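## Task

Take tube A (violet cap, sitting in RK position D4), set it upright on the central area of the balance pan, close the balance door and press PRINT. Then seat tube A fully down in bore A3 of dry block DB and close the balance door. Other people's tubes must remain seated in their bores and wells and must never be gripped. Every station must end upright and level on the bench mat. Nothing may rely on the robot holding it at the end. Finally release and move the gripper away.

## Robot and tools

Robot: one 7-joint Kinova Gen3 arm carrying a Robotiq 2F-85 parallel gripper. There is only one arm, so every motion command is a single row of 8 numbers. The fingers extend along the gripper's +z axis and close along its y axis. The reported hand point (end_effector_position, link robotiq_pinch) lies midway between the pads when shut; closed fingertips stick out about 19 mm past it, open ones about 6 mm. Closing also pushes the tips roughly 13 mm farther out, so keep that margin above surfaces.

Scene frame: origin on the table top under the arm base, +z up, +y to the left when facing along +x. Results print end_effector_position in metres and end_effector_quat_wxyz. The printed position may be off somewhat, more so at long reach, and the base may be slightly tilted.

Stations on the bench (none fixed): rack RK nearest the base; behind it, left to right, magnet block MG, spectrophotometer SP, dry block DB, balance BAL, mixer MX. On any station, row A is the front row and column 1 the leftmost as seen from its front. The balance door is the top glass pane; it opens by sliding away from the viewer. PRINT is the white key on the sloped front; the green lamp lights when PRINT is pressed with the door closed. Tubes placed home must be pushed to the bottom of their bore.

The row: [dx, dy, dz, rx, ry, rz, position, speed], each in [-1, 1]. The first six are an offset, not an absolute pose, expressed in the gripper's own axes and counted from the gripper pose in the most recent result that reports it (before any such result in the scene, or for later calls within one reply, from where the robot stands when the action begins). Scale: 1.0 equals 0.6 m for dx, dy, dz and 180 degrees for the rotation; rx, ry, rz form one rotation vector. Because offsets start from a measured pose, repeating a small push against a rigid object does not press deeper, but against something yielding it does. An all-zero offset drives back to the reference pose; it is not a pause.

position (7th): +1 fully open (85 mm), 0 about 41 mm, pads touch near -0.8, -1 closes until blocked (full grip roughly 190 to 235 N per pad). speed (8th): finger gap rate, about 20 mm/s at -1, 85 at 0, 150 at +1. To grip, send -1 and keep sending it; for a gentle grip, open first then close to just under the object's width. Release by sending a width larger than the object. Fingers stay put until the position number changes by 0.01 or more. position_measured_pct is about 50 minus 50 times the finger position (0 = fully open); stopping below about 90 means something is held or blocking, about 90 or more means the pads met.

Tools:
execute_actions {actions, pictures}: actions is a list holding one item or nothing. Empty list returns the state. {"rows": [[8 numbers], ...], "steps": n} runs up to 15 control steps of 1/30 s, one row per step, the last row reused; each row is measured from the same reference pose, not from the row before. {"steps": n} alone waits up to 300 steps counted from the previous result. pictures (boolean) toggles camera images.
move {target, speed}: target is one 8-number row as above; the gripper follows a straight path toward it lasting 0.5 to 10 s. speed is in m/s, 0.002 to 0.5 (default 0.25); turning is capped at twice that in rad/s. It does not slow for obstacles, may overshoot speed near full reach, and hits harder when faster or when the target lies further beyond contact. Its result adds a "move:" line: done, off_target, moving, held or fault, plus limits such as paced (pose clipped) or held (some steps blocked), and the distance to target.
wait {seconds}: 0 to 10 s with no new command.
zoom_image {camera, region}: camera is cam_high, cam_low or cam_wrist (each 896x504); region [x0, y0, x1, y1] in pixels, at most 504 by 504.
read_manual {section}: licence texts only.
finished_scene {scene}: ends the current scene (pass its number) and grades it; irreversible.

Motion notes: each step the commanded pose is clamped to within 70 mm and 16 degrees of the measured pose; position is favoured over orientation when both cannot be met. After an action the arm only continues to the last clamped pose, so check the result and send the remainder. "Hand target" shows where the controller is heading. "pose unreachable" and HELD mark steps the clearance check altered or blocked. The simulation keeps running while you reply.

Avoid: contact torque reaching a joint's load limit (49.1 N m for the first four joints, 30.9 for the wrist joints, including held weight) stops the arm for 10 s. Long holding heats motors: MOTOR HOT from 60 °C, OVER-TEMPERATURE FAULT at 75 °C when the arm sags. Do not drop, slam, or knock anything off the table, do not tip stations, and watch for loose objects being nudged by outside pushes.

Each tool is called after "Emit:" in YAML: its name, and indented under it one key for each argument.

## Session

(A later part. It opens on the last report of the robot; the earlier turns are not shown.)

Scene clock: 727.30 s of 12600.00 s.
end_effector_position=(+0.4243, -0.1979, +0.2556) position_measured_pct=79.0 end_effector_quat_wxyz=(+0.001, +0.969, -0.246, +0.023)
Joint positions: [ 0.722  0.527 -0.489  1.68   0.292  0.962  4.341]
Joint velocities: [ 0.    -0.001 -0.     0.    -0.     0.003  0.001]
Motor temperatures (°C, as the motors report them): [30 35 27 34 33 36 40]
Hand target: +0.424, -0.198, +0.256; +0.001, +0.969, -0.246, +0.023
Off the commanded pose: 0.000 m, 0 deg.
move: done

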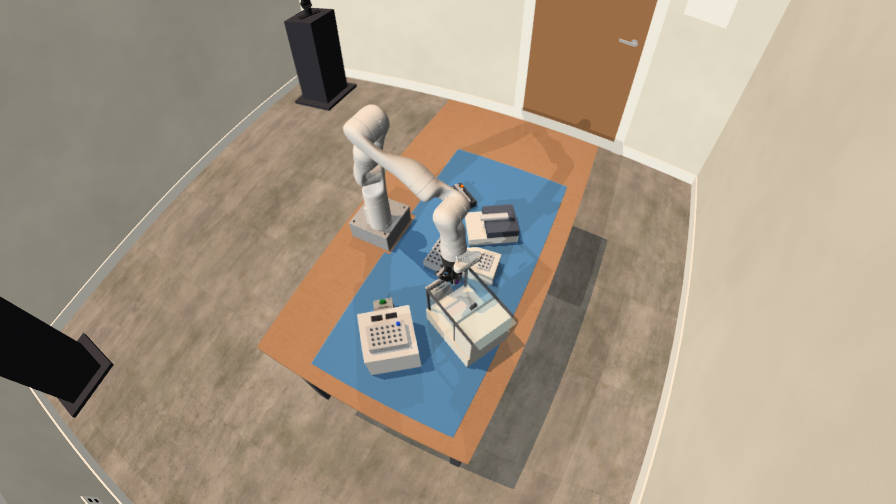

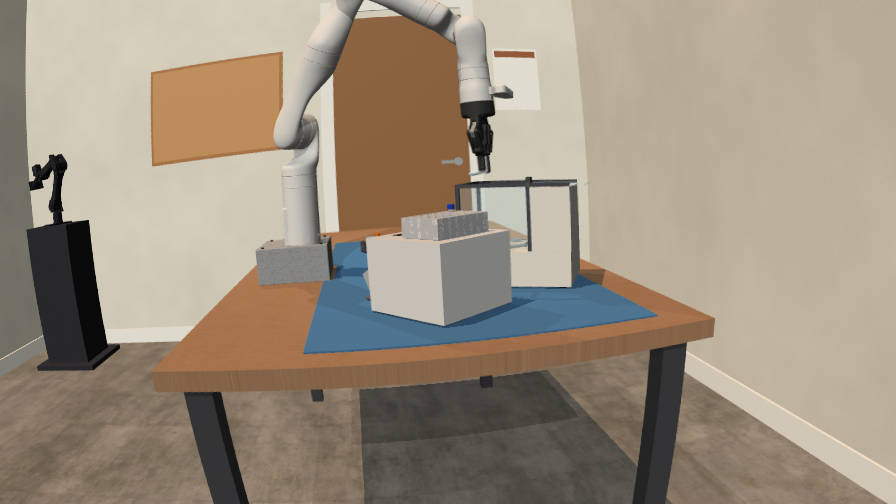

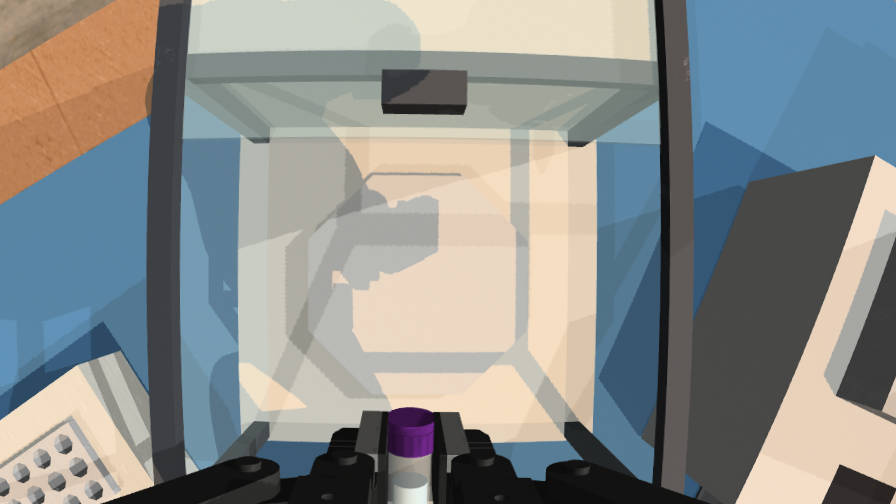

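Emit:
move:
  target: [0.028,0,0,0,0,0,-0.6,-0.5]
  speed: 0.02

Emit:
move:
  target: [0,0,0.02,0,0,0,-0.6,-0.5]
  speed: 0.01

Emit:
move:
  target: [-0.05,0,0,0,0,0,-0.6,-0.5]
  speed: 0.006

Emit:
zoom_image:
  camera: "cam_low"
  region: [430, 110, 570, 230]

Scene clock: 755.87 s of 12600.00 s.
end_effector_position=(+0.4390, -0.2059, +0.2565) position_measured_pct=79.0 end_effector_quat_wxyz=(+0.001, +0.969, -0.246, +0.023)
Joint positions: [ 0.712  0.559 -0.483  1.62   0.298  0.991  4.347]
Joint velocities: [-0.001  0.004 -0.    -0.004  0.     0.003  0.   ]
Motor temperatures (°C, as the motors report them): [30 35 27 34 33 36 40]
Hand target: +0.439, -0.206, +0.256; +0.001, +0.969, -0.246, +0.023
Off the commanded pose: 0.000 m, 0 deg.
move: done

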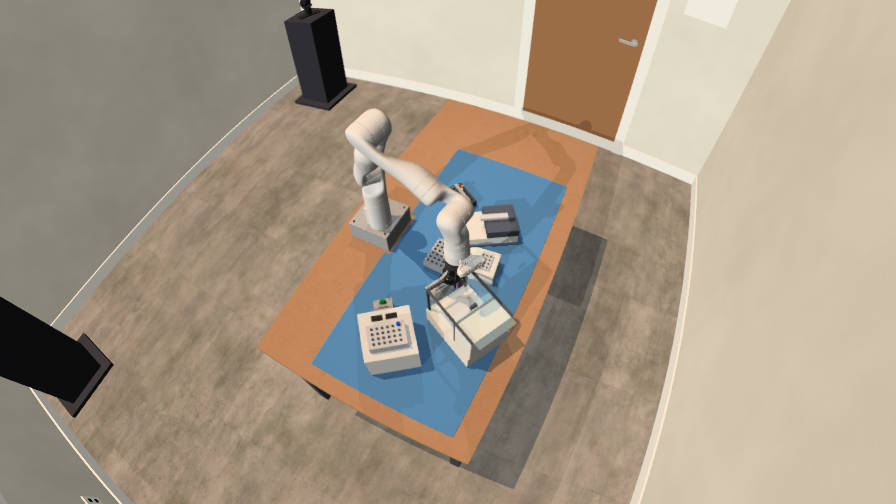

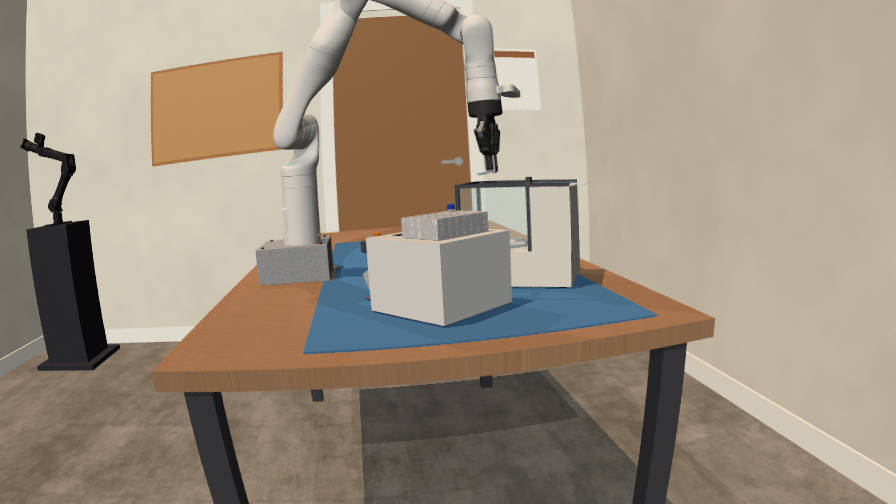

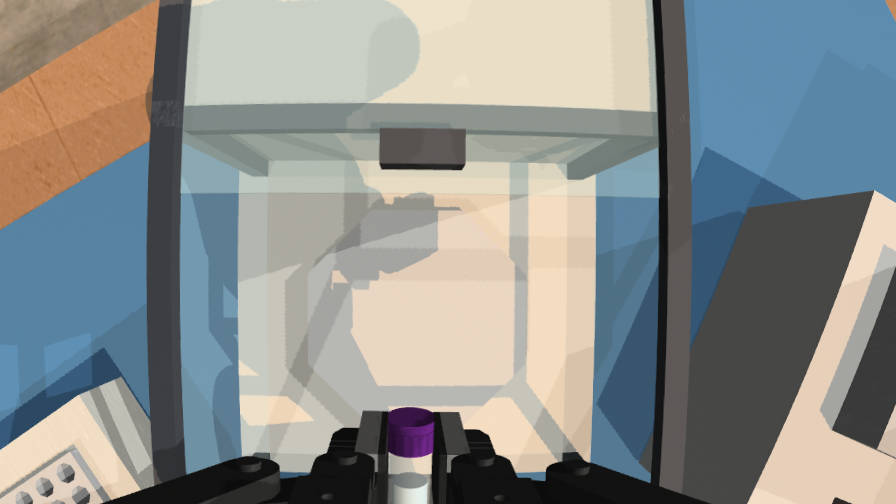

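Scene clock: 757.30 s of 12600.00 s.
end_effector_position=(+0.4396, -0.2061, +0.2446) position_measured_pct=79.0 end_effector_quat_wxyz=(+0.001, +0.969, -0.246, +0.023)
Joint positions: [ 0.707  0.575 -0.476  1.636  0.309  0.961  4.338]
Joint velocities: [-0.001  0.001  0.001  0.001  0.002 -0.002  0.001]
Motor temperatures (°C, as the motors report them): [30 35 27 34 33 36 40]
Hand target: +0.440, -0.206, +0.244; +0.001, +0.969, -0.246, +0.023
Off the commanded pose: 0.000 m, 0 deg.
move: done

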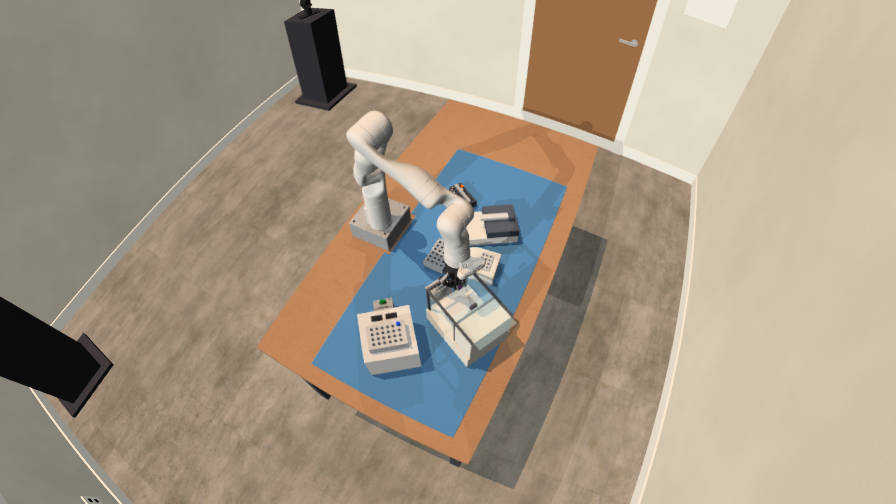

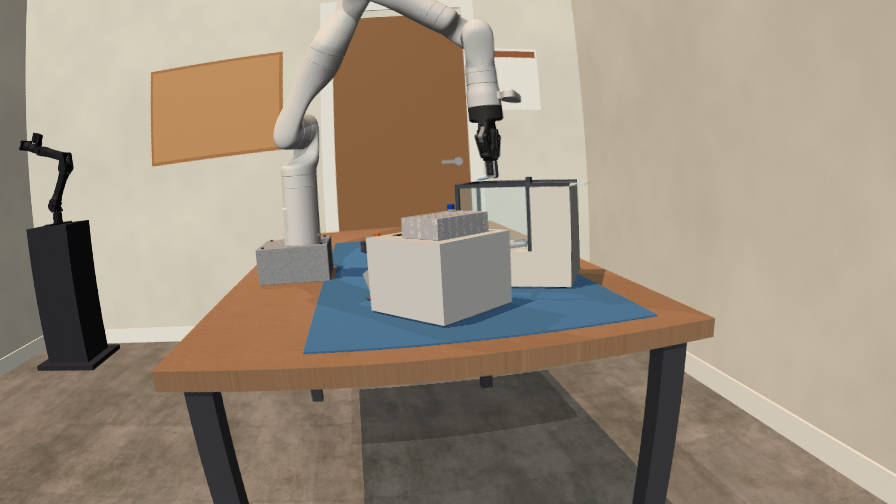

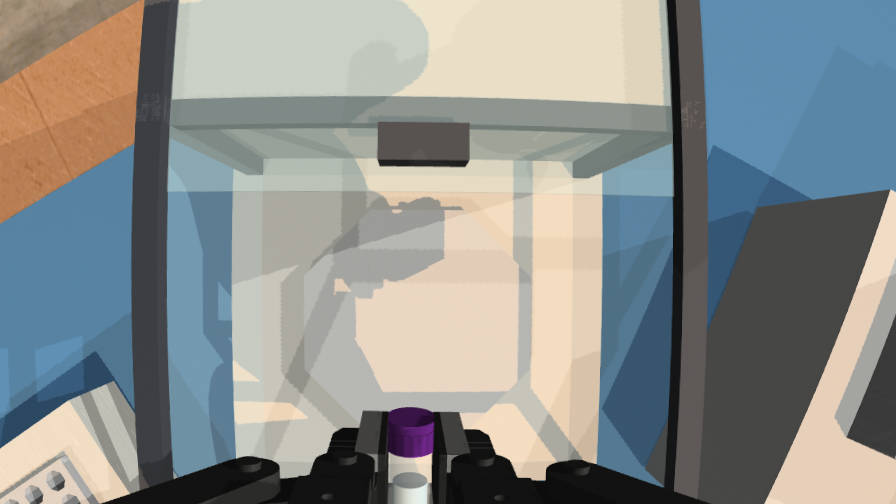

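Scene clock: 762.53 s of 12600.00 s.
end_effector_position=(+0.4132, -0.1919, +0.2431) position_measured_pct=79.0 end_effector_quat_wxyz=(+0.001, +0.969, -0.246, +0.023)
Joint positions: [ 0.724  0.52  -0.486  1.742  0.299  0.909  4.326]
Joint velocities: [ 0.    -0.001  0.001  0.     0.    -0.001 -0.   ]
Motor temperatures (°C, as the motors report them): [30 35 27 34 33 36 40]
Hand target: +0.413, -0.192, +0.243; +0.001, +0.969, -0.246, +0.023
Off the commanded pose: 0.000 m, 0 deg.
move: done

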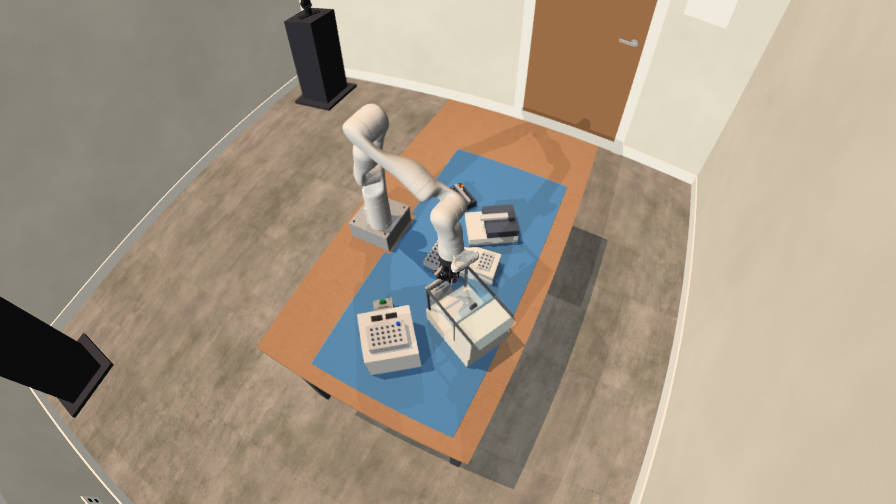

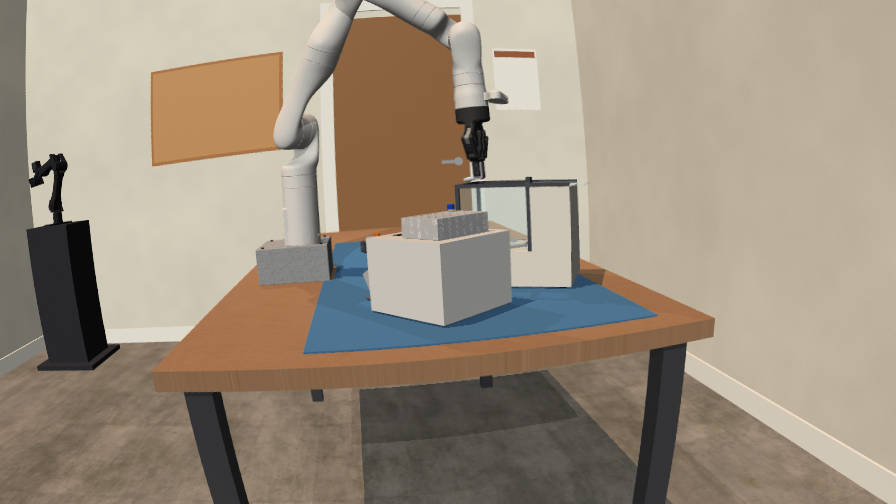

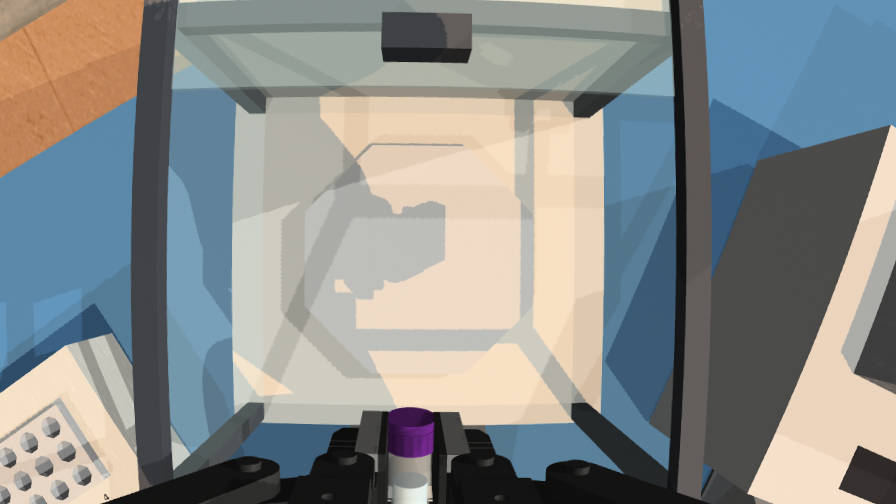

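Region (430, 110, 570, 230) of cam_low's 896x504 image, scaled by 3.600, with more detail than that image has; it fills the top 432 rows of this view, and the rest is white.

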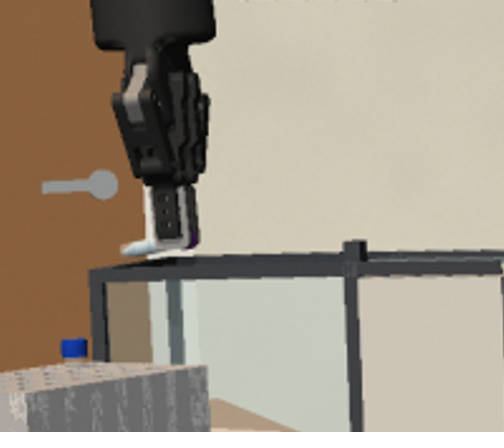

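Emit:
move:
  target: [0.05,0,0,0,0,0,-0.6,-0.5]
  speed: 0.03

Emit:
move:
  target: [0,0,0.02,0,0,0,-0.6,-0.5]
  speed: 0.01

Emit:
move:
  target: [-0.035,0,0,0,0,0,-0.6,-0.5]
  speed: 0.006

Emit:
zoom_image:
  camera: "cam_low"
  region: [430, 110, 570, 230]

Scene clock: 788.73 s of 12600.00 s.
end_effector_position=(+0.4395, -0.2061, +0.2447) position_measured_pct=79.0 end_effector_quat_wxyz=(+0.001, +0.969, -0.246, +0.023)
Joint positions: [ 0.707  0.575 -0.476  1.636  0.309  0.961  4.338]
Joint velocities: [-0.001  0.004  0.001 -0.004  0.001  0.002  0.001]
Motor temperatures (°C, as the motors report them): [30 35 27 34 33 36 40]
Hand target: +0.440, -0.206, +0.245; +0.001, +0.969, -0.246, +0.023
Off the commanded pose: 0.000 m, 0 deg.
move: done

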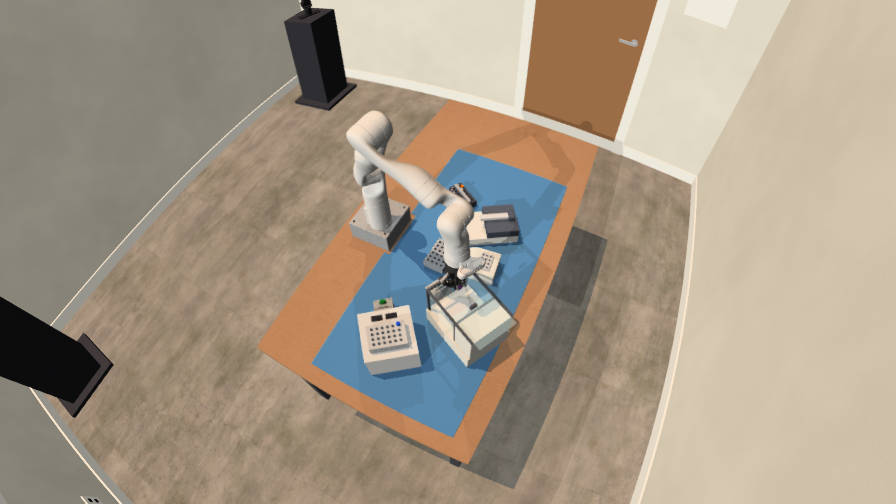

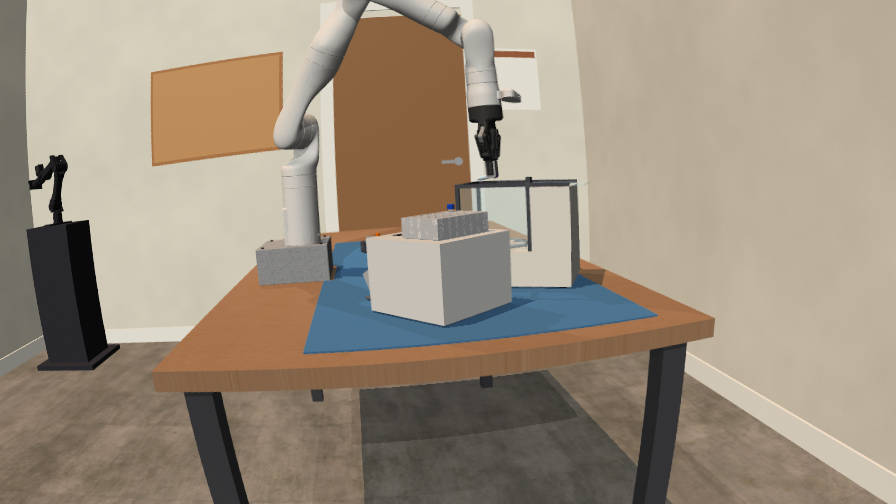

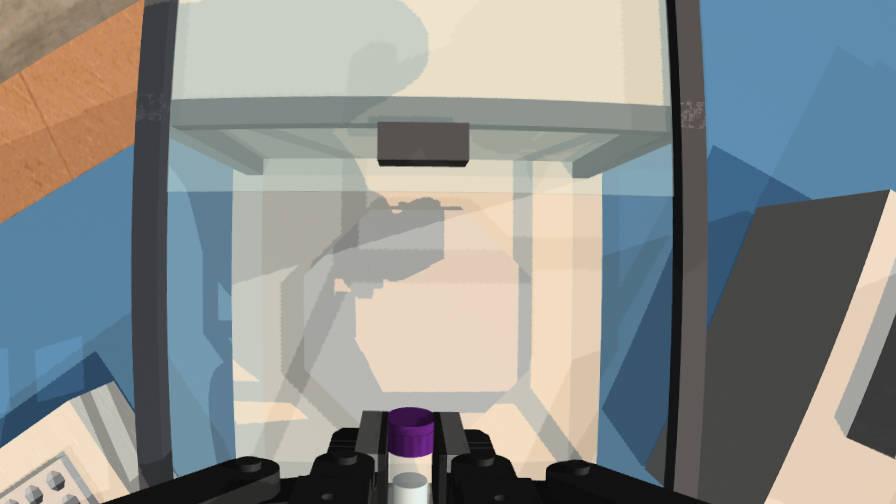

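Scene clock: 790.17 s of 12600.00 s.
end_effector_position=(+0.4401, -0.2063, +0.2328) position_measured_pct=79.0 end_effector_quat_wxyz=(+0.001, +0.969, -0.246, +0.023)
Joint positions: [ 0.702  0.592 -0.47   1.65   0.32   0.931  4.329]
Joint velocities: [-0.001  0.001  0.     0.002  0.    -0.003 -0.001]
Motor temperatures (°C, as the motors report them): [30 35 27 34 33 36 40]
Hand target: +0.440, -0.206, +0.233; +0.001, +0.969, -0.246, +0.023
Off the commanded pose: 0.000 m, 0 deg.
move: done

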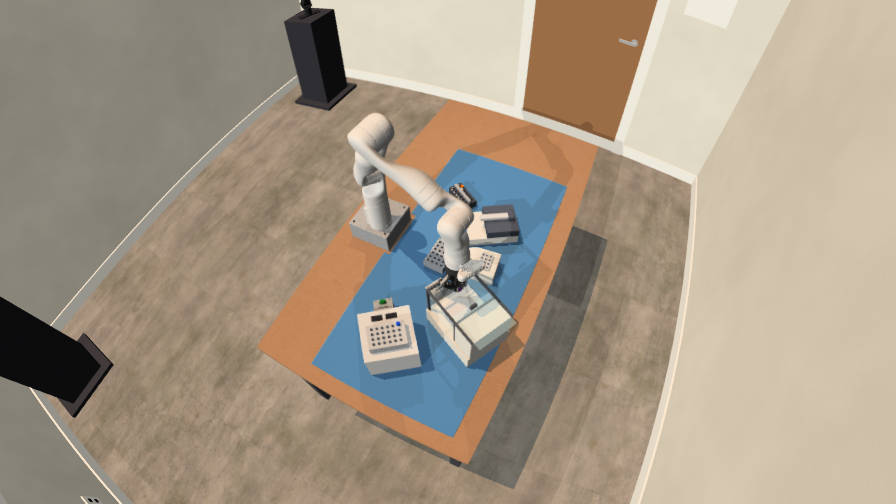

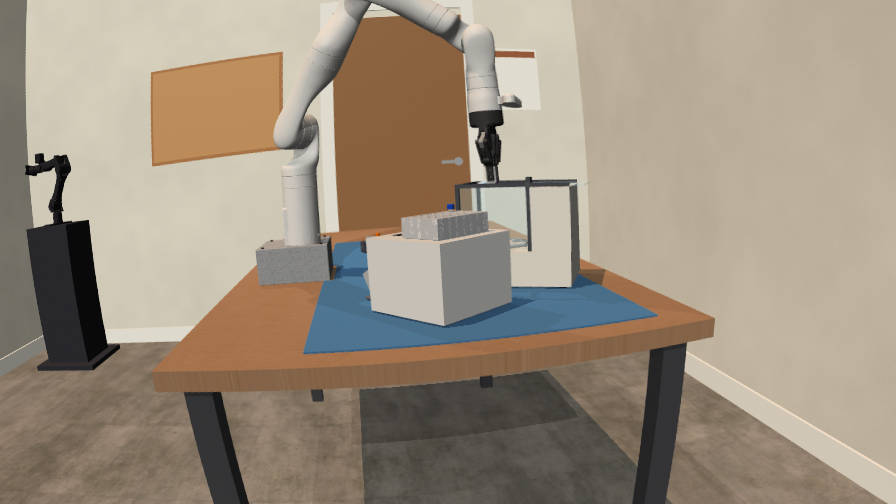

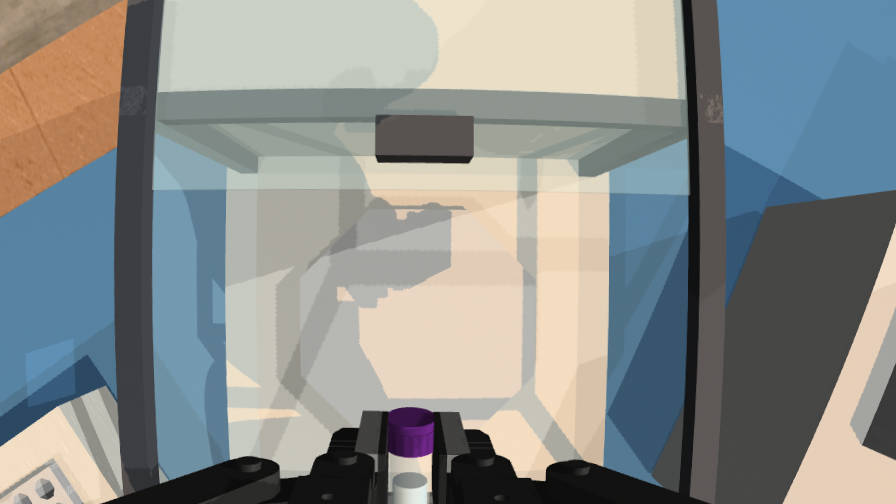

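Scene clock: 793.90 s of 12600.00 s.
end_effector_position=(+0.4251, -0.1982, +0.2336) position_measured_pct=79.0 end_effector_quat_wxyz=(+0.002, +0.969, -0.246, +0.028)
Joint positions: [ 0.714  0.553 -0.476  1.72   0.316  0.889  4.319]
Joint velocities: [ 0.001 -0.002 -0.     0.001 -0.001 -0.002  0.   ]
Motor temperatures (°C, as the motors report them): [30 35 27 34 33 36 40]
Hand target: +0.422, -0.196, +0.232; +0.001, +0.969, -0.246, +0.023
Off the commanded pose: 0.004 m, 1 deg.
move: off_target

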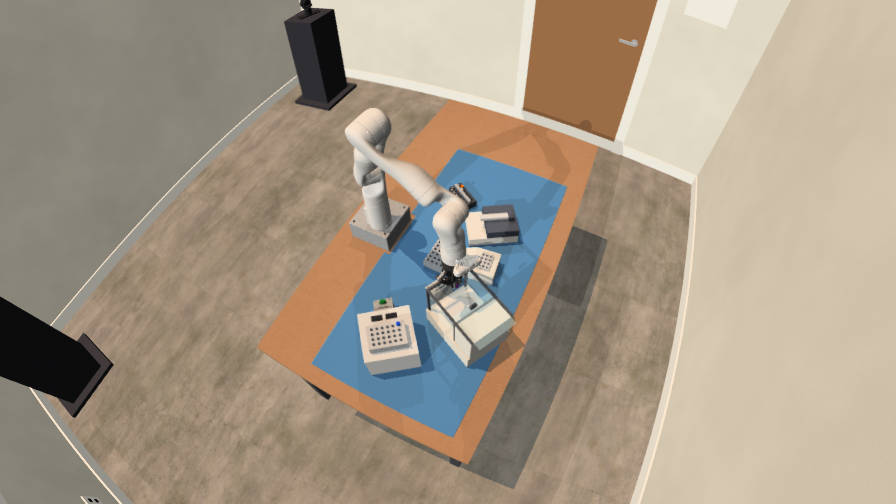

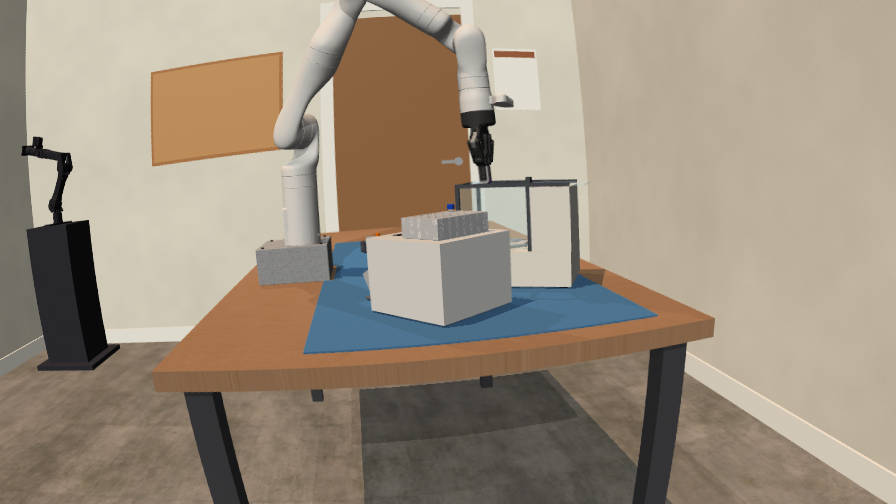

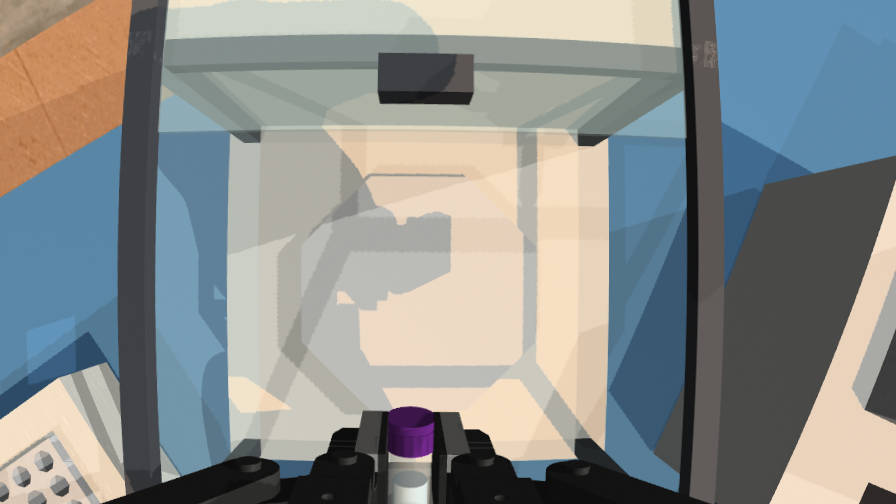

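Region (430, 110, 570, 230) of cam_low's 896x504 image, scaled by 3.600, with more detail than that image has; it fills the top 432 rows of this view, and the rest is white.

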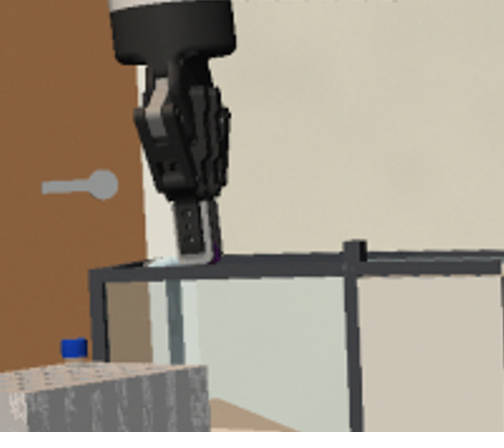

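Emit:
move:
  target: [0.01,0,-0.1,0,0,0,-0.6,-0.5]
  speed: 0.03

Emit:
zoom_image:
  camera: "cam_low"
  region: [430, 90, 570, 210]

Scene clock: 829.93 s of 12600.00 s.
end_effector_position=(+0.4270, -0.1999, +0.2937) position_measured_pct=79.0 end_effector_quat_wxyz=(+0.002, +0.969, -0.246, +0.028)
Joint positions: [ 0.736  0.48  -0.505  1.619  0.262  1.055  4.369]
Joint velocities: [ 0.001 -0.002  0.    -0.001 -0.001  0.004  0.001]
Motor temperatures (°C, as the motors report them): [30 35 27 34 33 36 40]
Hand target: +0.427, -0.200, +0.294; +0.002, +0.969, -0.246, +0.028
Off the commanded pose: 0.000 m, 0 deg.
move: done

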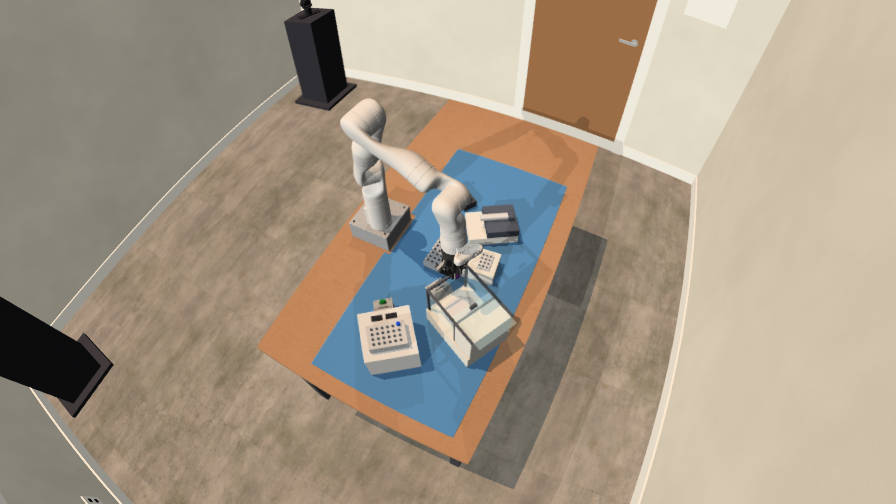

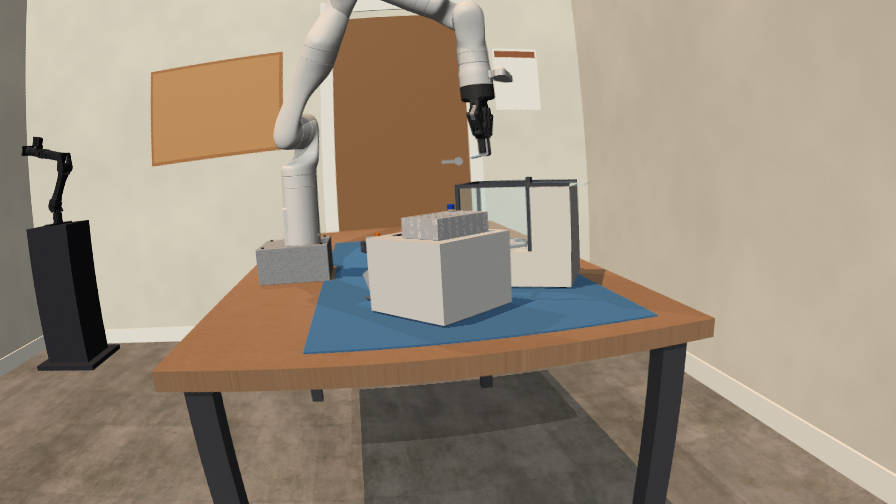

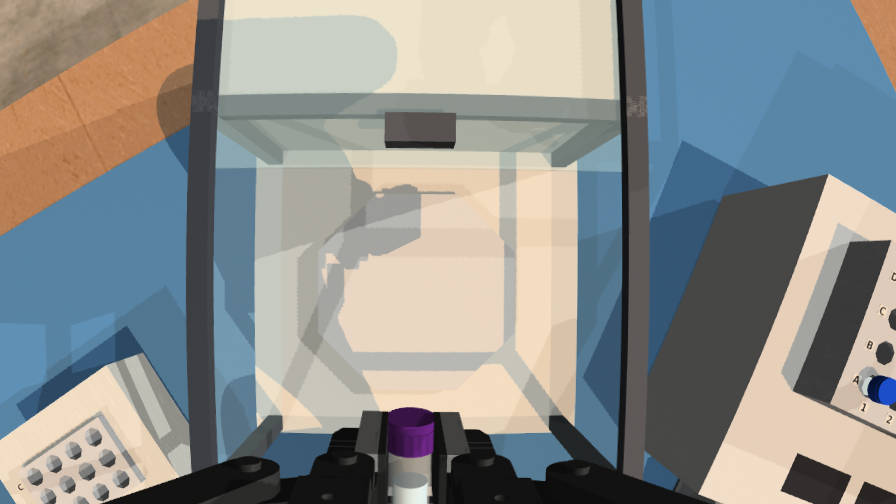

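Region (430, 90, 570, 210) of cam_low's 896x504 image, scaled by 3.600, with more detail than that image has; it fills the top 432 rows of this view, and the rest is white.

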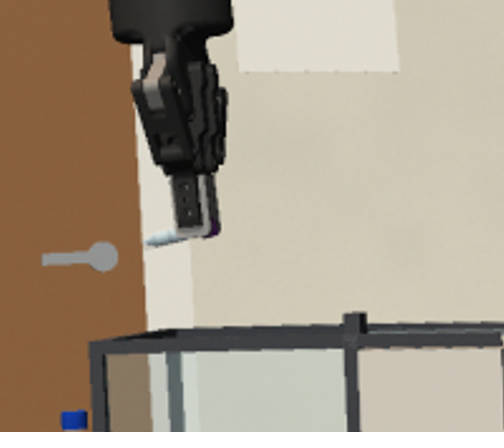

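Emit:
move:
  target: [-0.2975,0.028,0.03,0,0,0.379,-0.6,-0.5]
  speed: 0.1

Emit:
move:
  target: [0,0,0.2,0,0.25,0,-0.6,-0.5]
  speed: 0.06

Scene clock: 844.23 s of 12600.00 s.
end_effector_position=(+0.2632, -0.1305, +0.2649) position_measured_pct=79.0 end_effector_quat_wxyz=(+0.015, -0.664, +0.747, -0.024)
Joint positions: [ 0.675  0.126 -0.317  2.205  0.053  0.763  3.341]
Joint velocities: [-0.001 -0.004 -0.002  0.002  0.    -0.002 -0.005]
Motor temperatures (°C, as the motors report them): [30 35 27 34 33 36 40]
Hand target: +0.263, -0.130, +0.265; +0.015, -0.664, +0.747, -0.024
Off the commanded pose: 0.001 m, 0 deg.
move: done

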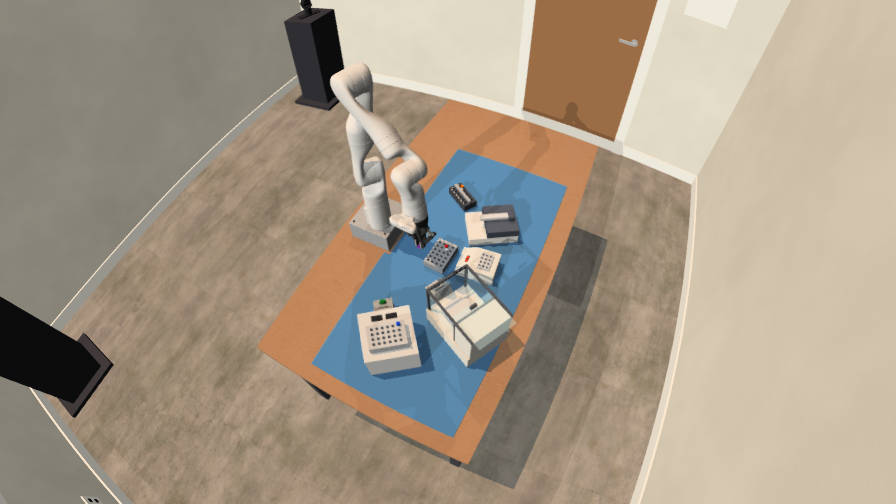

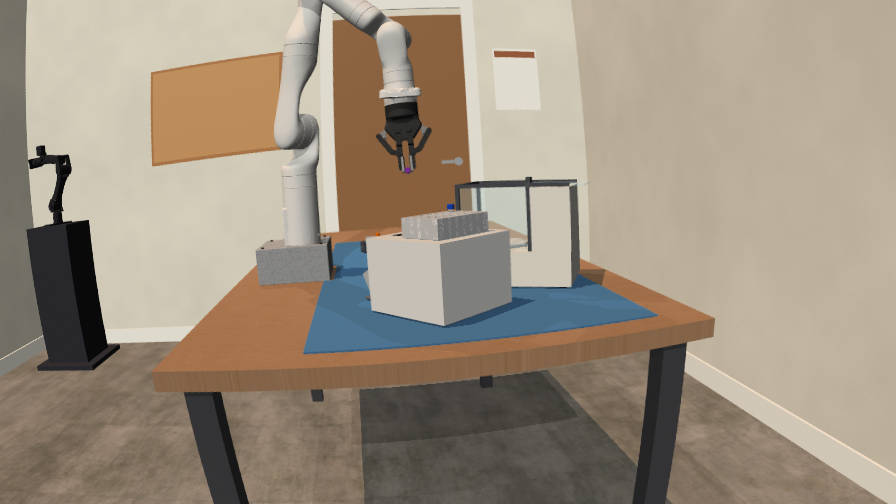

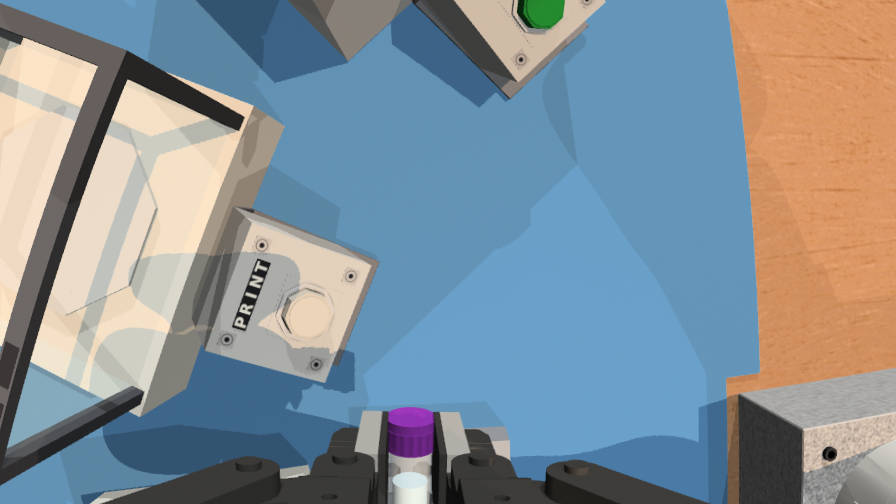

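Scene clock: 851.07 s of 12600.00 s.
end_effector_position=(+0.2705, -0.1341, +0.1466) position_measured_pct=79.0 end_effector_quat_wxyz=(-0.272, -0.603, +0.696, -0.279)
Joint positions: [-0.279  0.765 -0.133  2.357  1.144  0.893  1.468]
Joint velocities: [-0.008  0.015 -0.002 -0.001  0.001  0.007 -0.006]
Motor temperatures (°C, as the motors report them): [30 35 27 34 33 36 40]
Hand target: +0.270, -0.134, +0.146; -0.272, -0.604, +0.696, -0.279
Off the commanded pose: 0.002 m, 0 deg.
move: done

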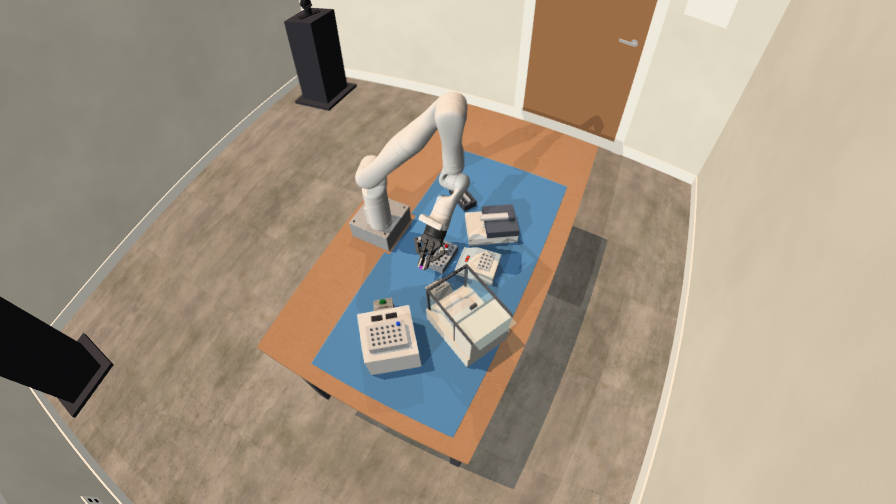

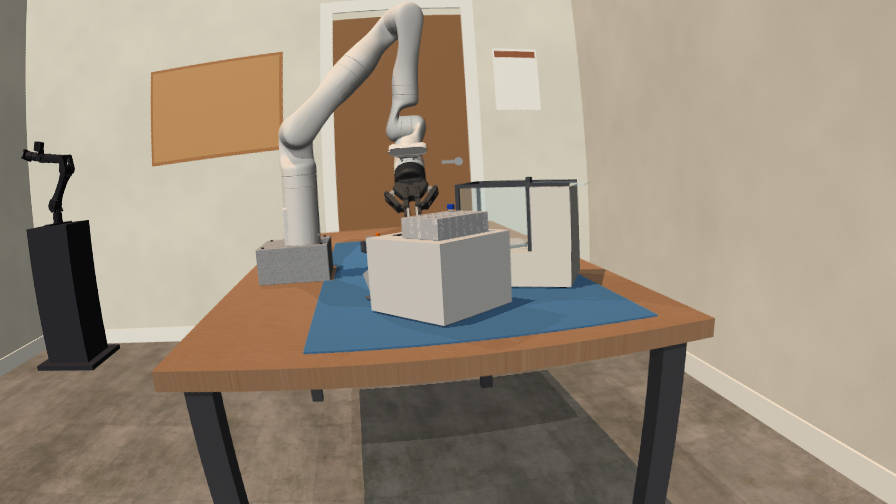

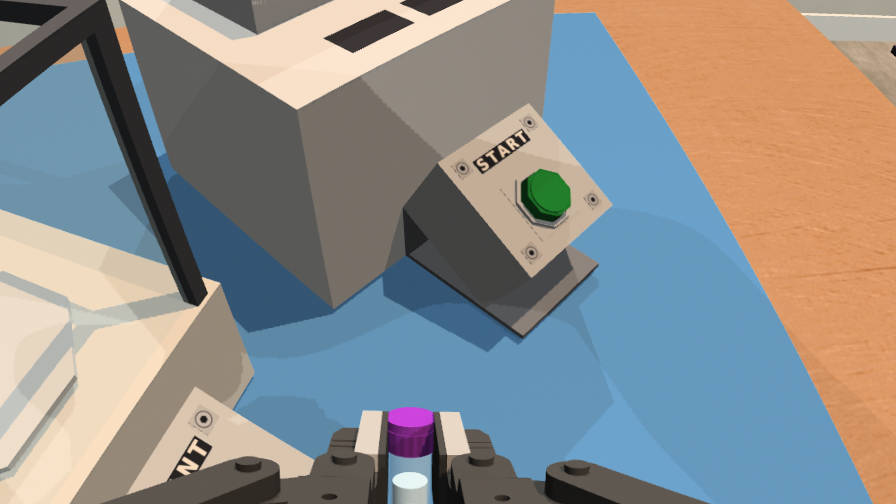

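Emit:
move:
  target: [-0.1395,0.0288,0.0457,0,0,0,-0.6,-0.5]
  speed: 0.04

Emit:
zoom_image:
  camera: "cam_high"
  region: [380, 200, 500, 300]

Scene clock: 875.17 s of 12600.00 s.
end_effector_position=(+0.2629, -0.0941, +0.0671) position_measured_pct=79.0 end_effector_quat_wxyz=(-0.271, -0.603, +0.696, -0.279)
Joint positions: [-0.395  1.023 -0.148  2.294  1.216  0.84   1.204]
Joint velocities: [-0.003  0.008  0.    -0.001  0.004 -0.    -0.003]
Motor temperatures (°C, as the motors report them): [30 34 27 34 33 36 40]
Hand target: +0.263, -0.094, +0.067; -0.272, -0.603, +0.696, -0.279
Off the commanded pose: 0.001 m, 0 deg.
move: done

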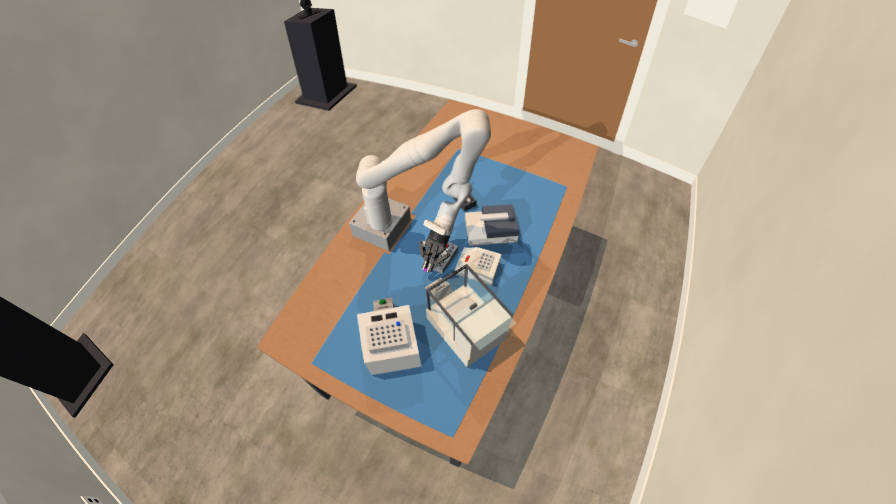

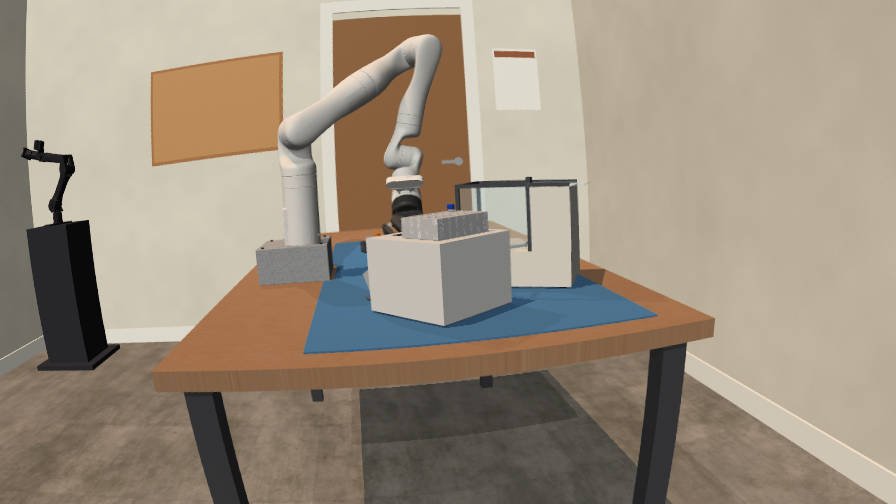

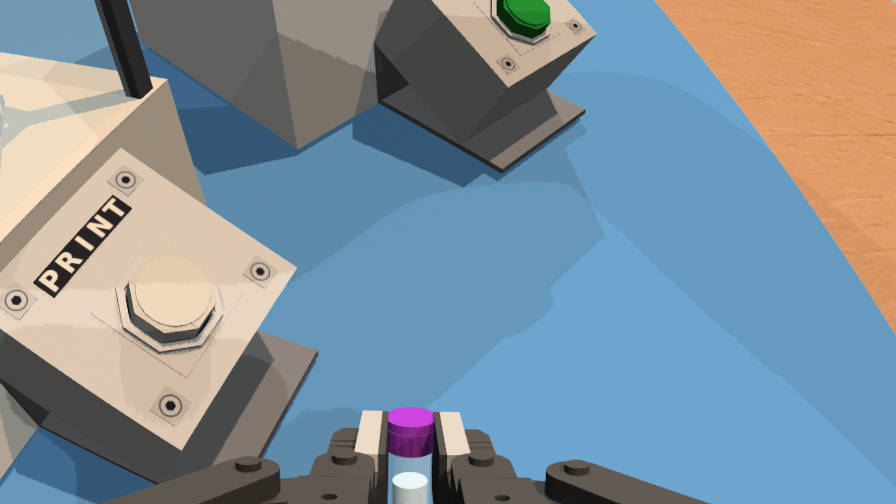

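Region (380, 200, 500, 300) of cam_high's 896x504 image, scaled by 4.200, with more detail than that image has.

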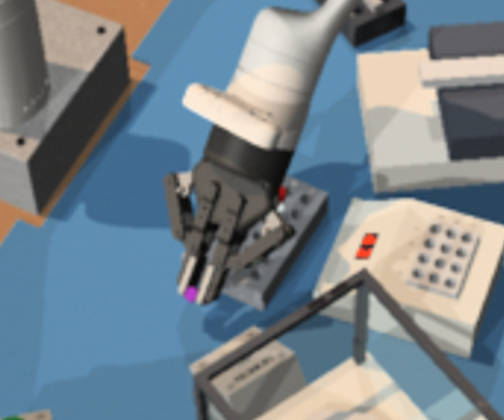

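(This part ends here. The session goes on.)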